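## Task

Get the run's samples S4, S6, S7 and S9 into the bucket adapters sitting in loading stand ST, adding water blanks wherever balance calls for them. Every tube in an adapter must face a tube of identical mass in the hole with the same number in the opposing adapter (1 faces 3, 2 faces 4). Inside each adapter, holes 1 and 2 combined must match holes 3 and 4 combined in mass. Hole 5 sits on the pivot axis and does not count toward that. When you finish, every tube, unused blanks too, must be fully seated and upright in a rack well or an adapter hole. Racks must be level, upright and entirely on the table, and adapters must be seated in the stand. All of this must hold without the robot touching it. Open the grippers, pull the arms clear (contact with DONE or its housing is allowed), then push DONE until it latches, which ends the job. Do not press DONE unless the loading is correct.

## Robot and tools

ROBOT. Two six-joint xArm-style arms, left_arm and right_arm, each carrying a parallel gripper and a wrist camera. Their bases sit at roughly (+0.037, +0.342, 0) for left_arm and (+0.038, -0.323, 0) for right_arm. Either arm may be parked out of the way while the other works.

FRAME. All poses use one shared scene frame. The origin is on the tabletop midway between the arms, +x points out over the table, +z points up, and left_arm is on the +y side. The names left and right refer to the arms only, not to image sides. Reported hand positions can be a little off, more so at long reach.

GRIPPER. The fingers point along the gripper's +z axis and close along its y axis. end_effector_position is the point between the closed pads, about 2 cm short of the fingertips. The tips travel about 10 mm further along +z as the fingers close.

ROW FORMAT. Each row is one flat list of 16 numbers covering both arms, even if only one moves: x, y, z, qw, qx, qy, qz, opening for left_arm, then the same eight for right_arm. x, y, z is an absolute target position for that gripper in metres in the scene frame. qw..qz is an absolute target orientation quaternion, w first. Opening is an absolute setting from -1 (closed) to +1 (fully open, 0.084 m). To hold an arm still, resend its exact last reported pose and intended opening. To keep an orientation, keep sending the same quaternion rather than copying the drifting reported one. A target more than 0.6 m from the arm's last reported position along any gripper axis is refused. At every control step the controller clips the commanded pose to within 70 mm and 16 degrees of the measured pose. When position and orientation cannot both be reached, position wins.

TOOLS.
- execute_actions {actions, pictures}: an empty list just returns the state. {"rows": [[16 numbers], ...], "steps": n} runs up to 15 steps of 1/30 s. Each row lasts one step, and the last row repeats if rows run out. {"steps": n} alone waits up to 300 steps, counted from the previous result. After an action an arm continues only to its last clipped pose, so a far target may need more calls.
- move {target, speed}: target is one 16-number row as above. Each gripper travels a straight line toward its absolute pose, and both paths finish together in 0.5 to 10 s. speed is in m/s, from 0.002 to 0.5 (default 0.25), and turning is capped at twice that value in rad/s. The opening is applied at the start. Paths ignore obstacles and the other arm. Grippers lag and may overshoot the speed near full stretch.
- wait {seconds}: from 0 to 10, sends nothing new.
- zoom_image {camera, region [x0,y0,x1,y1]}: a region in pixels of that camera's latest image, at most 504x504. Cameras: cam_head_left, cam_head_right, cam_high, cam_low, cam_left_wrist, cam_right_wrist, each 672x504.
- read_manual {section}: licence texts only.


RESULTS. The state line gives each gripper's position, quaternion and velocities. grip_measured is the real finger opening on the command scale. To keep hold of something, command an opening clearly below grip_measured; the further below, the harder the squeeze, up to about 24 N per pad. HELD marks steps whose command was blocked. A pose unreachable line means the clearance check altered or blocked that arm's command. A Hand target line shows where the controller is currently driving each arm. A move adds a move: line with the ending (done, off_target, moving, held, fault) and the limits that acted: paced means the pose was clipped, held means some steps were blocked and the arm may then lurch faster. It also gives each gripper's distance from its pose. MOTOR HOT appears from 65 °C. At 80 °C an OVER-TEMPERATURE FAULT brakes that arm until it cools. Holding loads heats motors, even while idle. A TORQUE FAULT occurs when contact torque hits a joint's limit (waist/shoulder 55.8, elbow 46.5, forearm roll 25.1, wrist pitch/roll 17.6 N m, held weight included). The arm then backs off, freezes for 10 s and drops the rest of the call.

SCENE FACTS. All tubes are identical 50 mL tubes, so equal fill means equal mass. Samples carry an orange cap dot with their ID; judge their volume from the liquid level. Water blanks have a white cap dot printed with their mL. X3, with a grey dot, belongs to another run and must stay in its well. Adapters are numbered on their sides, and holes 1 to 5 are numbered on top. In the rotor, adapter 1 faces 3 and 2 faces 4. DONE is a green key on a small sloped desk; push it until it latches. The simulation keeps running between calls. Loose objects may occasionally get nudged.

AVOID. Never let anything leave the table; that ends the scene. Do not let the arms collide or press on each other. Avoid drops, slips, fast impacts and hard shoves, since faster contact and targets set deeper past contact press harder. Do not leave racks, adapters or tubes propped up by a gripper. Release and clear both arms before pressing DONE.

Each tool is called after ">>>" by a JSON object that holds its "op" and its "data".

## Session

>>> {"op": "execute_actions", "data": {"actions": []}}

Scene clock: 0.00 s of 10400.00 s.
left_arm: end_effector_position=(+0.1552, +0.5897, +0.2631) grip_measured=+1.00 end_effector_quat_wxyz=(-0.315, +0.694, +0.613, +0.207) end_effector_velocity=(-0.000, -0.000, -0.000) end_effector_angular_velocity=(-0.000, -0.000, +0.001) | right_arm: end_effector_position=(+0.3180, +0.3451, +0.2694) grip_measured=+1.00 end_effector_quat_wxyz=(-0.056, -0.389, +0.730, +0.559) end_effector_velocity=(+0.000, +0.000, +0.001) end_effector_angular_velocity=(+0.001, -0.001, -0.001)
Joint positions: left_arm=[ 0.395  0.573 -0.063  1.237 -0.763 -1.942  0.084] | right_arm=[ 1.041 -0.783 -1.343 -1.549  1.108 -1.352  0.084]
Joint velocities: left_arm=[ 0.     0.    -0.    -0.001 -0.     0.     0.   ] | right_arm=[-0.     0.002  0.     0.001  0.     0.     0.   ]
Hand target (left_arm): +0.155, +0.590, +0.263; -0.315, +0.694, +0.613, +0.207
Hand target (right_arm): +0.318, +0.345, +0.269; -0.056, -0.389, +0.730, +0.559

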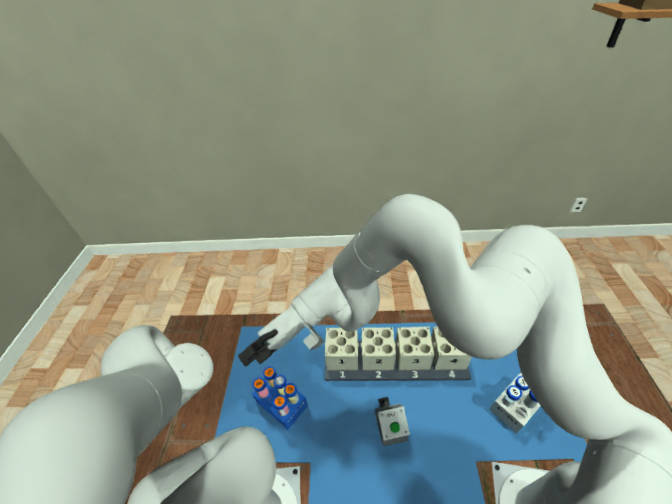

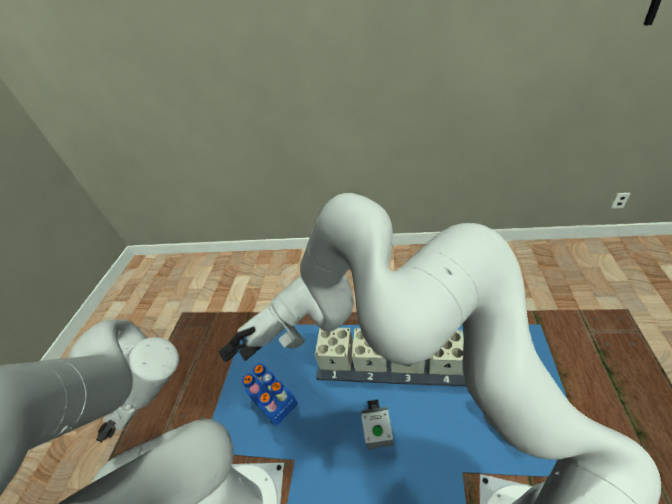

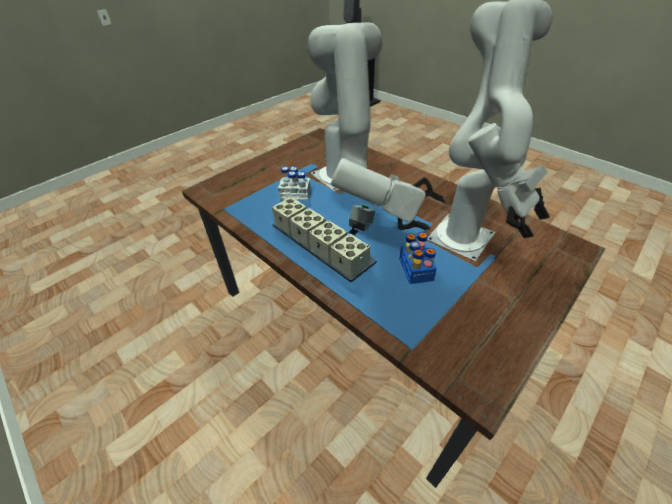

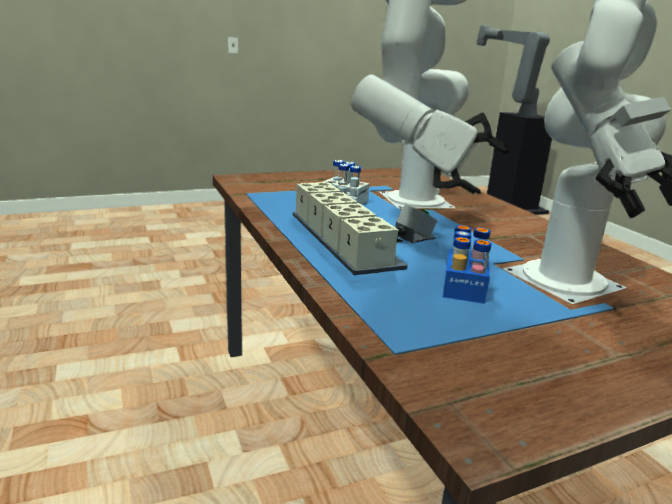

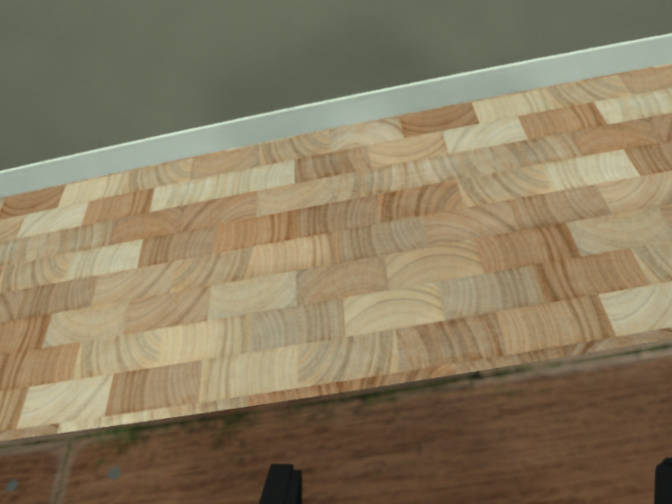

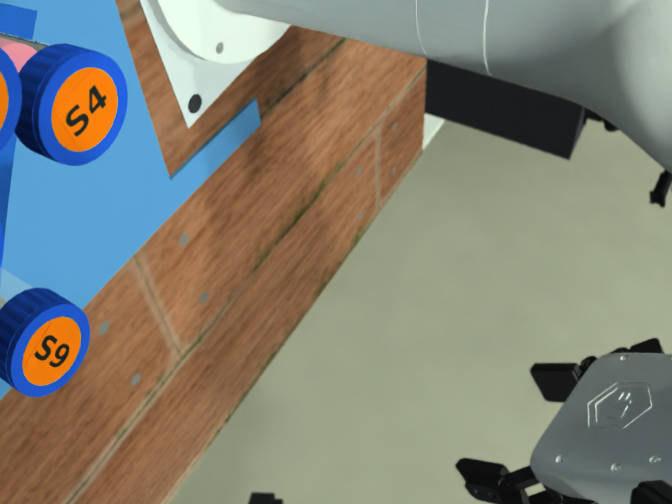

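>>> {"op": "move", "data": {"target": [0.1552,0.5897,0.2631,-0.315,0.694,0.613,0.207,1,0.27,-0.34,0.42,0,1,0,0,1]}}

>>> {"op": "move", "data": {"target": [0.27,0.27,0.42,0,1,0,0,1,0.27,-0.34,0.42,0,1,0,0,1]}}

Scene clock: 13.07 s of 10400.00 s.
left_arm: end_effector_position=(+0.1552, +0.5897, +0.2631) grip_measured=+1.00 end_effector_quat_wxyz=(-0.315, +0.694, +0.613, +0.207) end_effector_velocity=(+0.000, -0.000, +0.000) end_effector_angular_velocity=(-0.000, -0.001, +0.001) | right_arm: end_effector_position=(+0.2676, -0.3387, +0.4184) grip_measured=+1.00 end_effector_quat_wxyz=(+0.000, +1.000, +0.002, -0.000) end_effector_velocity=(-0.000, -0.002, +0.001) end_effector_angular_velocity=(+0.013, -0.000, +0.007)
Joint positions: left_arm=[ 0.394  0.572 -0.063  1.237 -0.764 -1.943  0.084] | right_arm=[ 0.106  0.601 -0.581 -3.142  1.182 -3.213  0.084]
Joint velocities: left_arm=[-0.    -0.    -0.    -0.001  0.    -0.001  0.   ] | right_arm=[-0.023  0.    -0.001  0.015  0.002 -0.036  0.   ]
Hand target (left_arm): +0.155, +0.590, +0.263; -0.315, +0.694, +0.613, +0.207
Hand target (right_arm): +0.268, -0.339, +0.418; -0.001, +1.000, +0.002, -0.000
Off the commanded pose (left_arm): 0.000 m, 0 deg.
Off the commanded pose (right_arm): 0.003 m, 0 deg.
After step 90, 4.73 s passed at rest.
move: done

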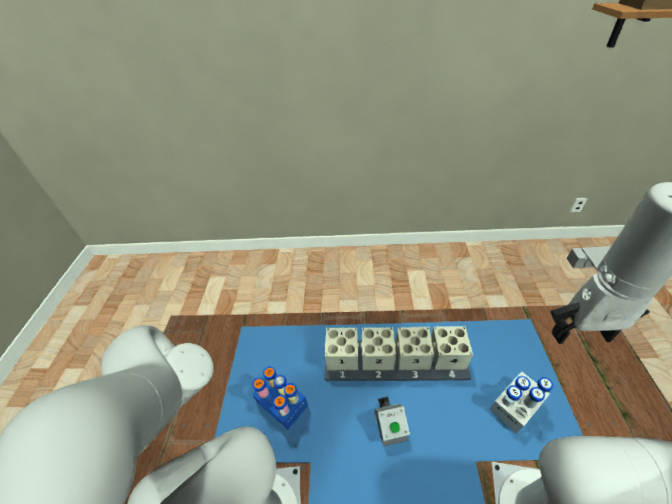

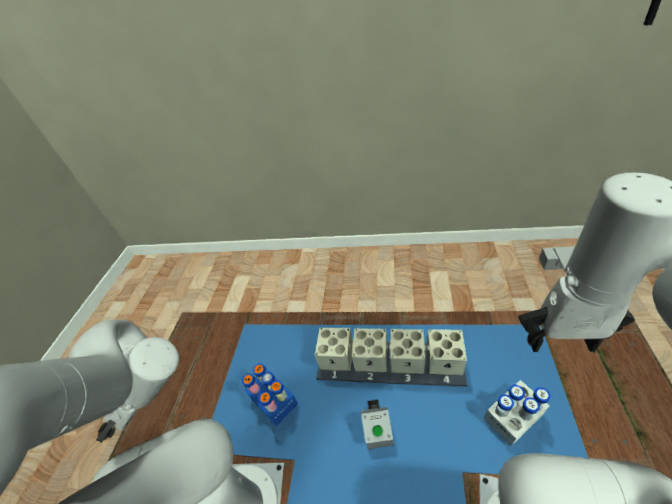

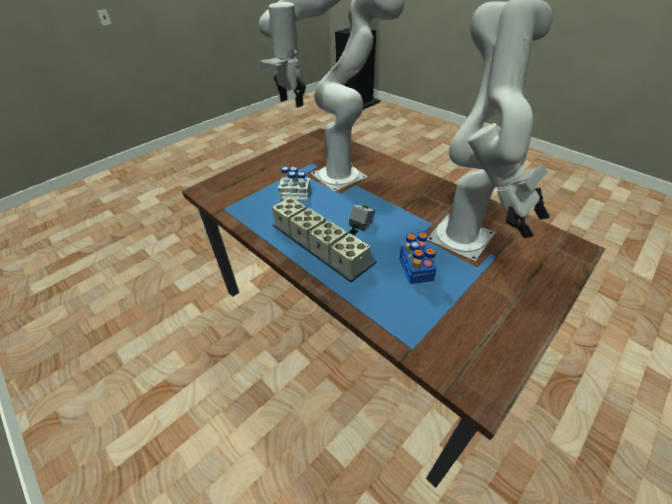

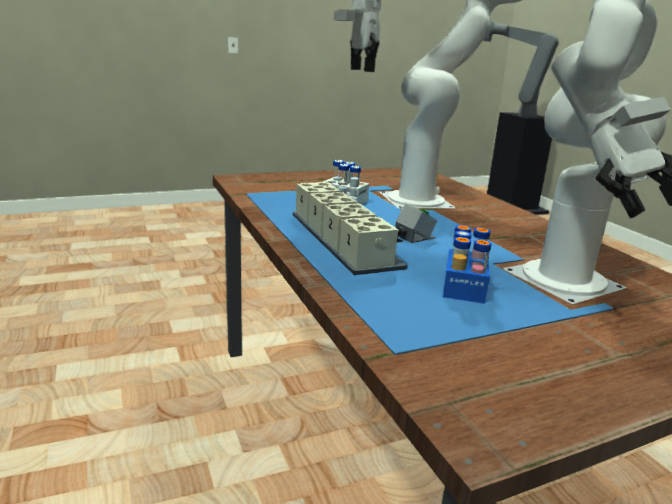

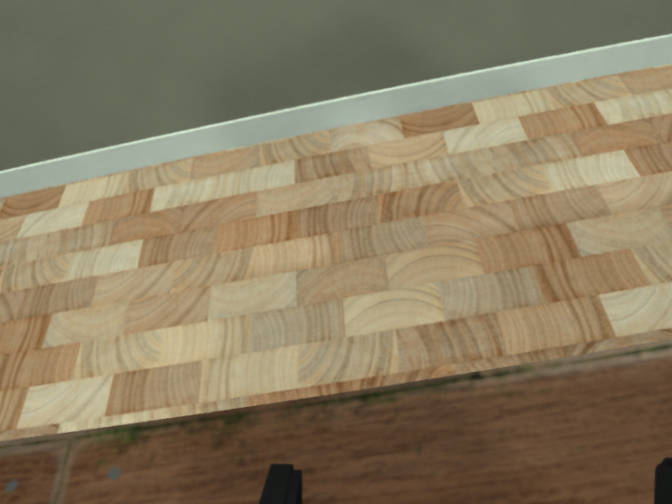

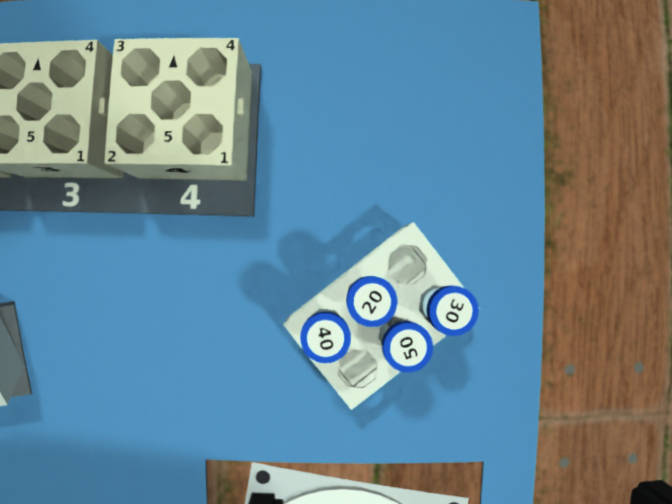

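Scene clock: 16.87 s of 10400.00 s.
left_arm: end_effector_position=(+0.2703, +0.2702, +0.4203) grip_measured=+1.00 end_effector_quat_wxyz=(+0.001, +1.000, +0.001, -0.001) end_effector_velocity=(+0.000, -0.002, +0.001) end_effector_angular_velocity=(-0.005, +0.004, -0.009) | right_arm: end_effector_position=(+0.2700, -0.3400, +0.4200) grip_measured=+1.00 end_effector_quat_wxyz=(+0.000, +1.000, +0.000, +0.000) end_effector_velocity=(-0.001, +0.000, -0.001) end_effector_angular_velocity=(+0.001, +0.003, +0.001)
Joint positions: left_arm=[-0.407  0.556 -0.609 -0.002 -1.167 -0.3    0.084] | right_arm=[ 0.1    0.594 -0.588 -3.142  1.182 -3.215  0.084]
Joint velocities: left_arm=[-0.001 -0.005 -0.004 -0.006 -0.002  0.01   0.   ] | right_arm=[ 0.001 -0.     0.001  0.001  0.001 -0.     0.   ]
Hand target (left_arm): +0.270, +0.270, +0.420; +0.001, +1.000, +0.001, -0.001
Hand target (right_arm): +0.270, -0.340, +0.420; +0.000, +1.000, -0.000, +0.000
Off the commanded pose (left_arm): 0.000 m, 0 deg.
Off the commanded pose (right_arm): 0.000 m, 0 deg.
move: done

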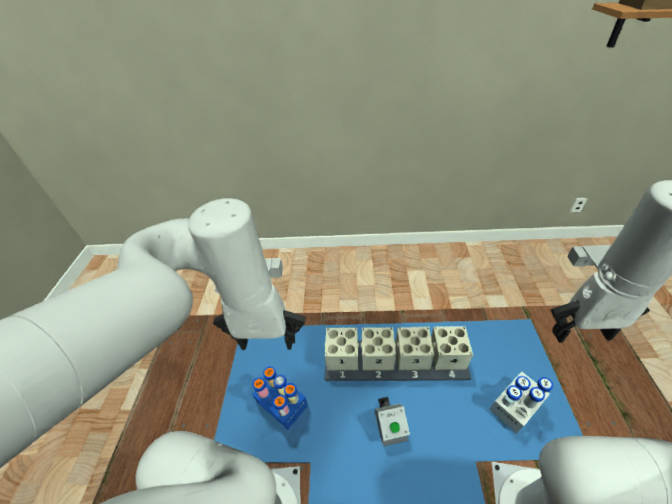

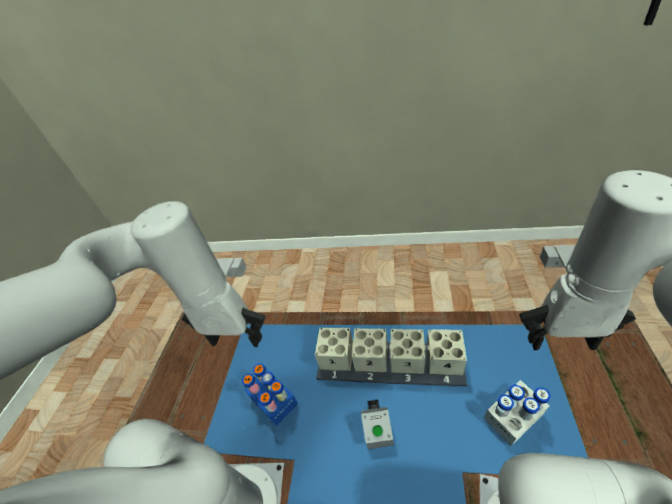

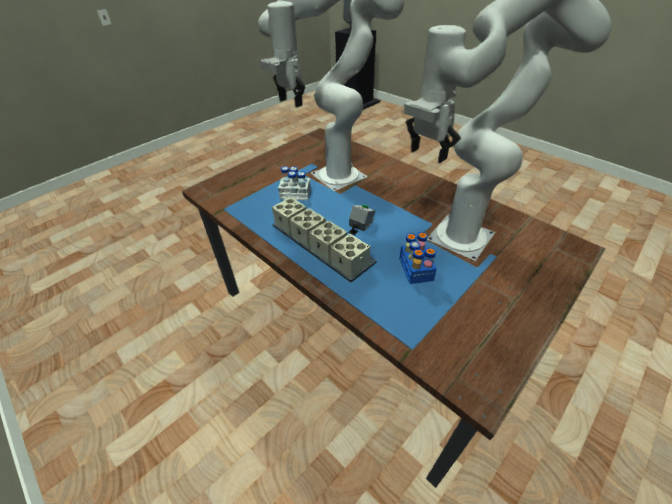

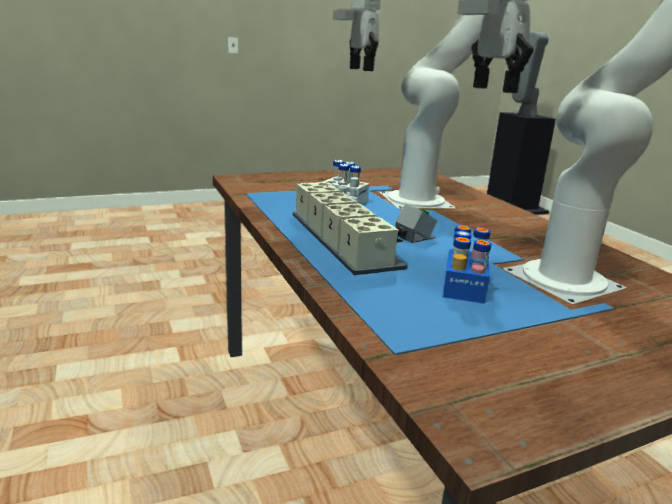

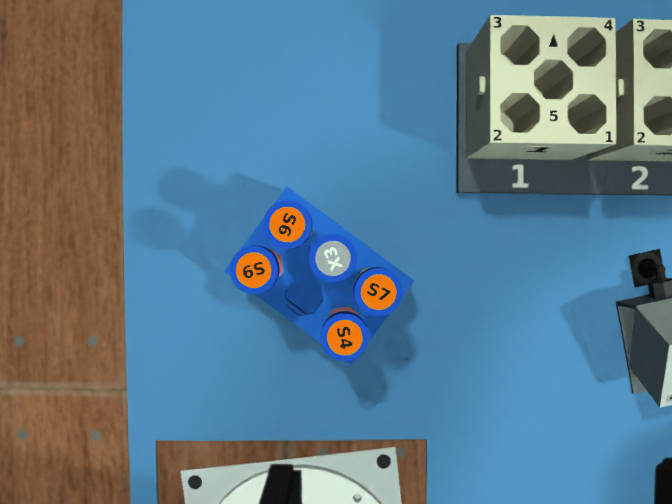

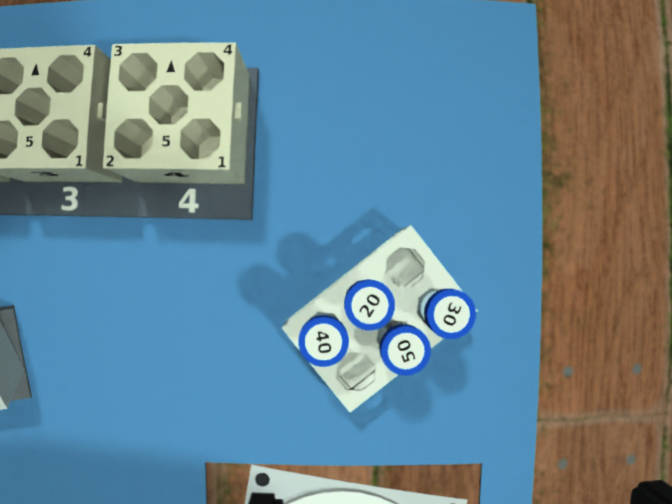

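>>> {"op": "zoom_image", "data": {"camera": "cam_low", "region": [420,215,520,305]}}

>>> {"op": "zoom_image", "data": {"camera": "cam_head_left", "region": [240,320,560,450]}}

>>> {"op": "zoom_image", "data": {"camera": "cam_high", "region": [380,220,460,290]}}

>>> {"op": "zoom_image", "data": {"camera": "cam_head_right", "region": [230,355,310,430]}}

Region (420, 215, 520, 305) of cam_low's 672x504 image, scaled by 5.040, with more detail than that image has; it fills the top 454 rows of this view, and the rest is white.

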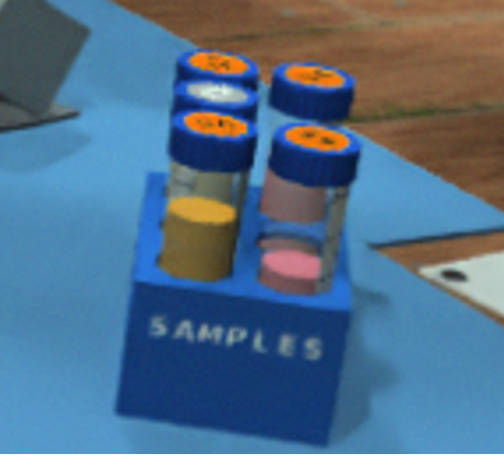

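Region (240, 320, 560, 450) of cam_head_left's 672x504 image, scaled by 1.575, with more detail than that image has; it fills the top 205 rows of this view, and the rest is white.

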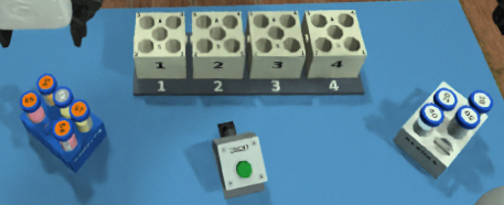

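Region (380, 220, 460, 290) of cam_high's 672x504 image, scaled by 6.300, with more detail than that image has; it fills the top 441 rows of this view, and the rest is white.

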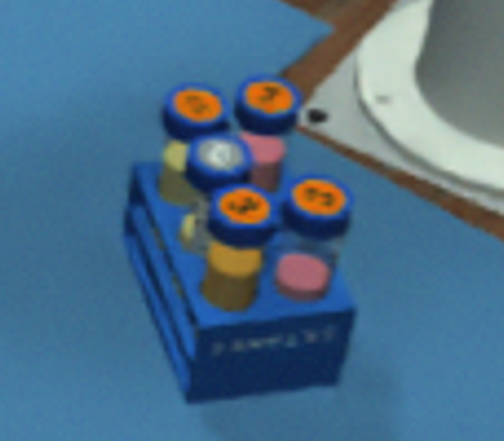

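Region (230, 355, 310, 430) of cam_head_right's 672x504 image, scaled by 6.300, with more detail than that image has; it fills the top 472 rows of this view, and the rest is white.

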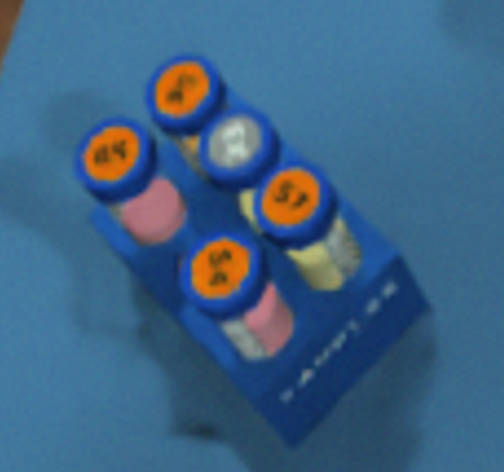

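>>> {"op": "move", "data": {"target": [0.27,0.27,0.27,0,1,0,0,0.25,0.25,-0.36,0.27,0,1,0,0,0.25]}}

Scene clock: 50.50 s of 10400.00 s.
left_arm: end_effector_position=(+0.2701, +0.2701, +0.2703) grip_measured=+0.24 end_effector_quat_wxyz=(-0.000, +1.000, +0.000, +0.000) end_effector_velocity=(+0.001, +0.000, -0.002) end_effector_angular_velocity=(+0.002, +0.001, -0.002) | right_arm: end_effector_position=(+0.2499, -0.3600, +0.2703) grip_measured=+0.24 end_effector_quat_wxyz=(+0.000, +1.000, -0.000, +0.000) end_effector_velocity=(+0.000, -0.000, -0.002) end_effector_angular_velocity=(+0.000, +0.002, -0.000)
Joint positions: left_arm=[-0.41   0.417 -0.342  0.001 -0.759 -0.303  0.054] | right_arm=[ 0.002  0.528 -0.28  -3.143  0.807 -3.312  0.054]
Joint velocities: left_arm=[ 0.    -0.008  0.001  0.002  0.007  0.001  0.   ] | right_arm=[-0.001 -0.007  0.001  0.    -0.007 -0.001  0.   ]
Hand target (left_arm): +0.270, +0.270, +0.270; -0.000, +1.000, +0.000, +0.000
Hand target (right_arm): +0.250, -0.360, +0.270; +0.000, +1.000, -0.000, +0.000
Off the commanded pose (left_arm): 0.000 m, 0 deg.
Off the commanded pose (right_arm): 0.000 m, 0 deg.
After step 90, 29.27 s passed at rest.
move: done

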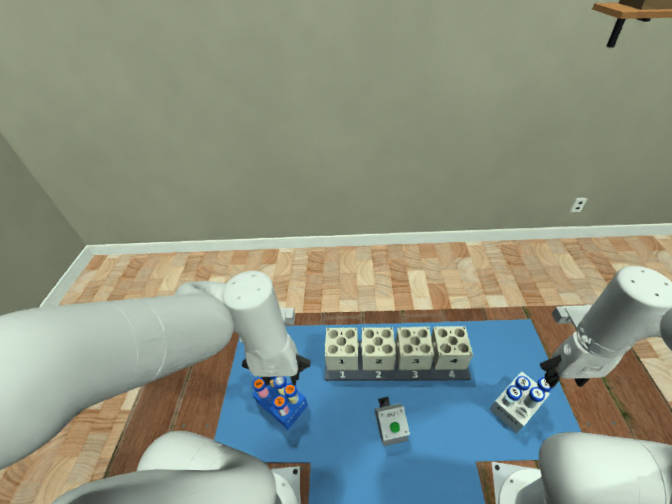

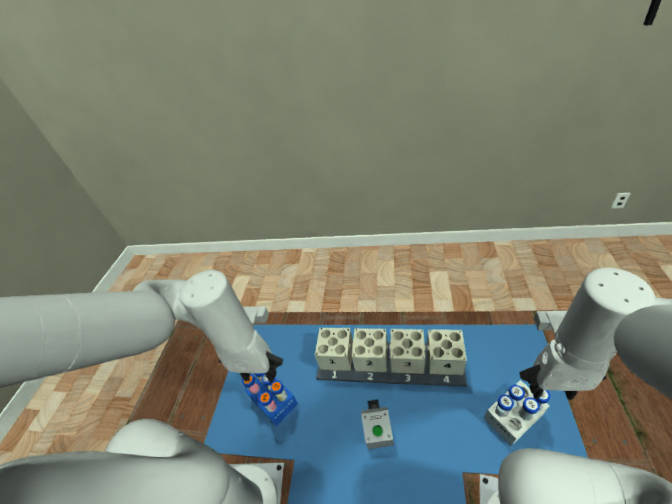

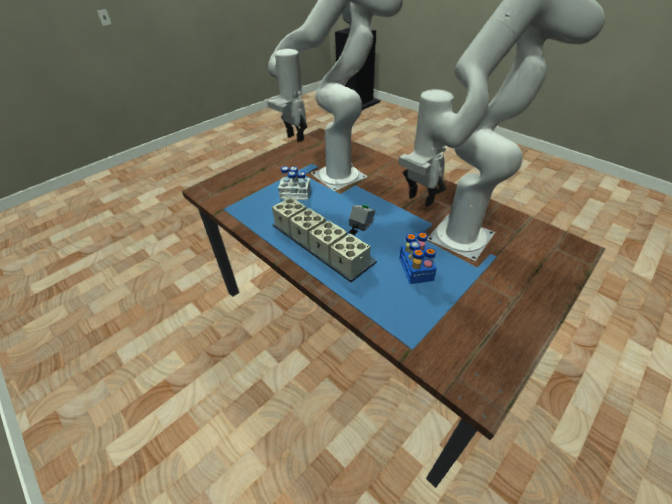

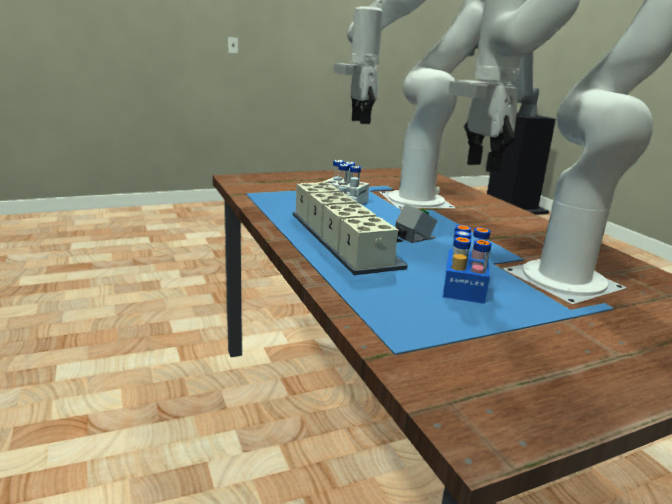

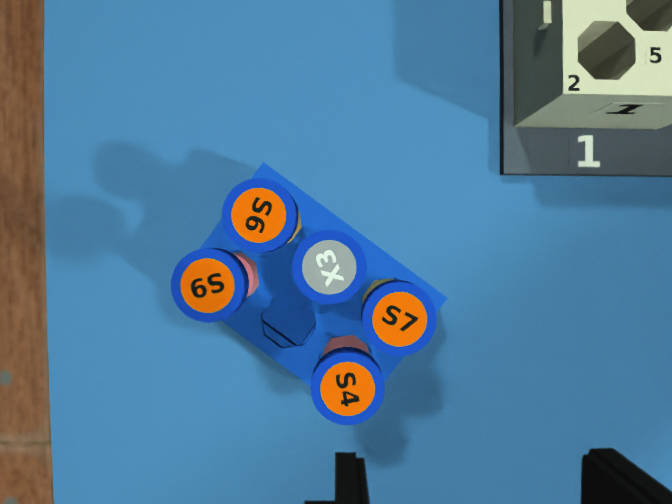

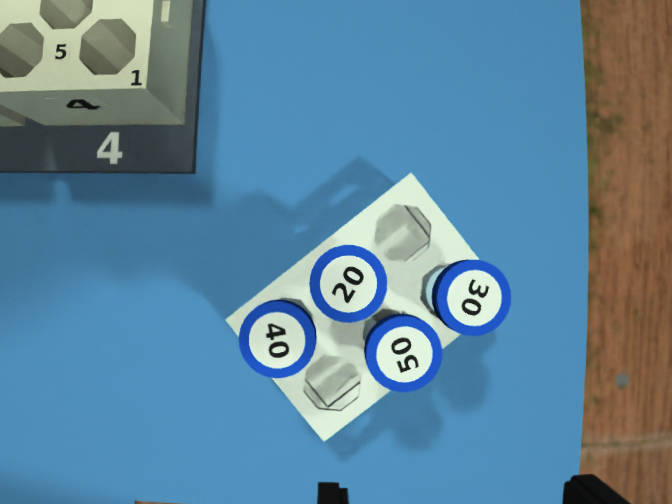

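>>> {"op": "move", "data": {"target": [0.3175,0.3613,0.175,0,0.948,-0.317,0,0.25,0.301,-0.393,0.175,0,0.899,-0.438,0,0.25]}}

Scene clock: 76.03 s of 10400.00 s.
left_arm: end_effector_position=(+0.3175, +0.3615, +0.1753) grip_measured=+0.24 end_effector_quat_wxyz=(-0.002, +0.949, -0.316, -0.000) end_effector_velocity=(+0.001, +0.001, -0.002) end_effector_angular_velocity=(-0.010, +0.001, -0.011) | right_arm: end_effector_position=(+0.3007, -0.3932, +0.1757) grip_measured=+0.24 end_effector_quat_wxyz=(+0.000, +0.899, -0.438, +0.000) end_effector_velocity=(+0.001, -0.000, -0.001) end_effector_angular_velocity=(-0.008, +0.002, -0.012)
Joint positions: left_arm=[-0.043  0.061 -0.341  0.008 -0.401  0.702  0.054] | right_arm=[-0.088  0.087 -0.318 -3.142  0.405 -2.496  0.054]
Joint velocities: left_arm=[ 0.014 -0.009 -0.003 -0.026  0.005  0.049 -0.   ] | right_arm=[ 0.007 -0.007 -0.002 -0.021 -0.005  0.038 -0.   ]
Hand target (left_arm): +0.318, +0.362, +0.175; -0.001, +0.948, -0.317, +0.000
Hand target (right_arm): +0.301, -0.393, +0.176; +0.001, +0.899, -0.438, +0.000
Off the commanded pose (left_arm): 0.000 m, 0 deg.
Off the commanded pose (right_arm): 0.001 m, 0 deg.
After step 90, 20.17 s passed at rest.
move: done

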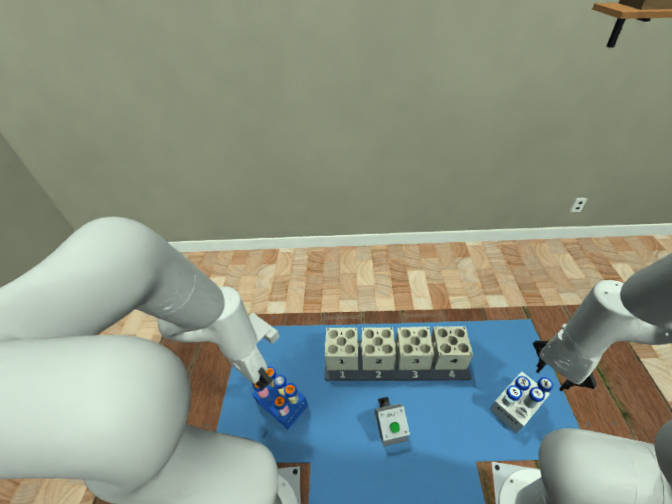

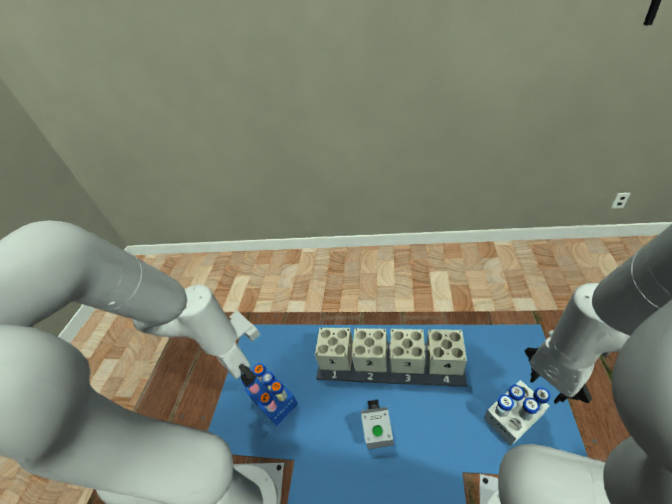

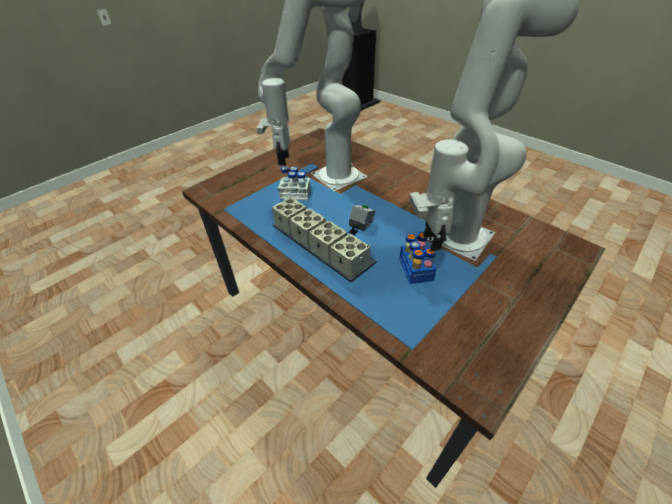

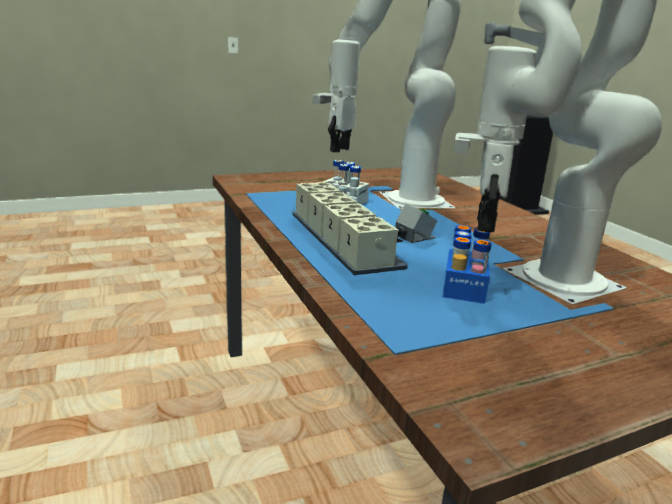

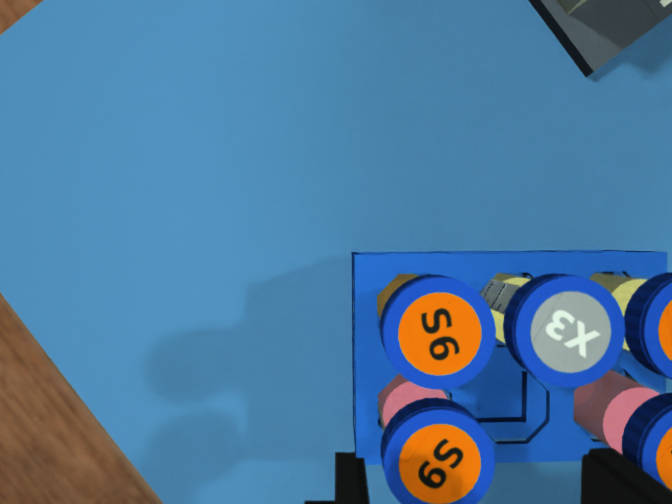

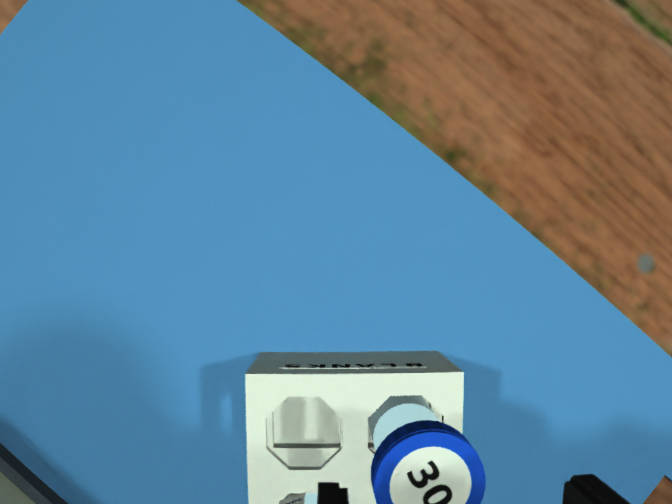

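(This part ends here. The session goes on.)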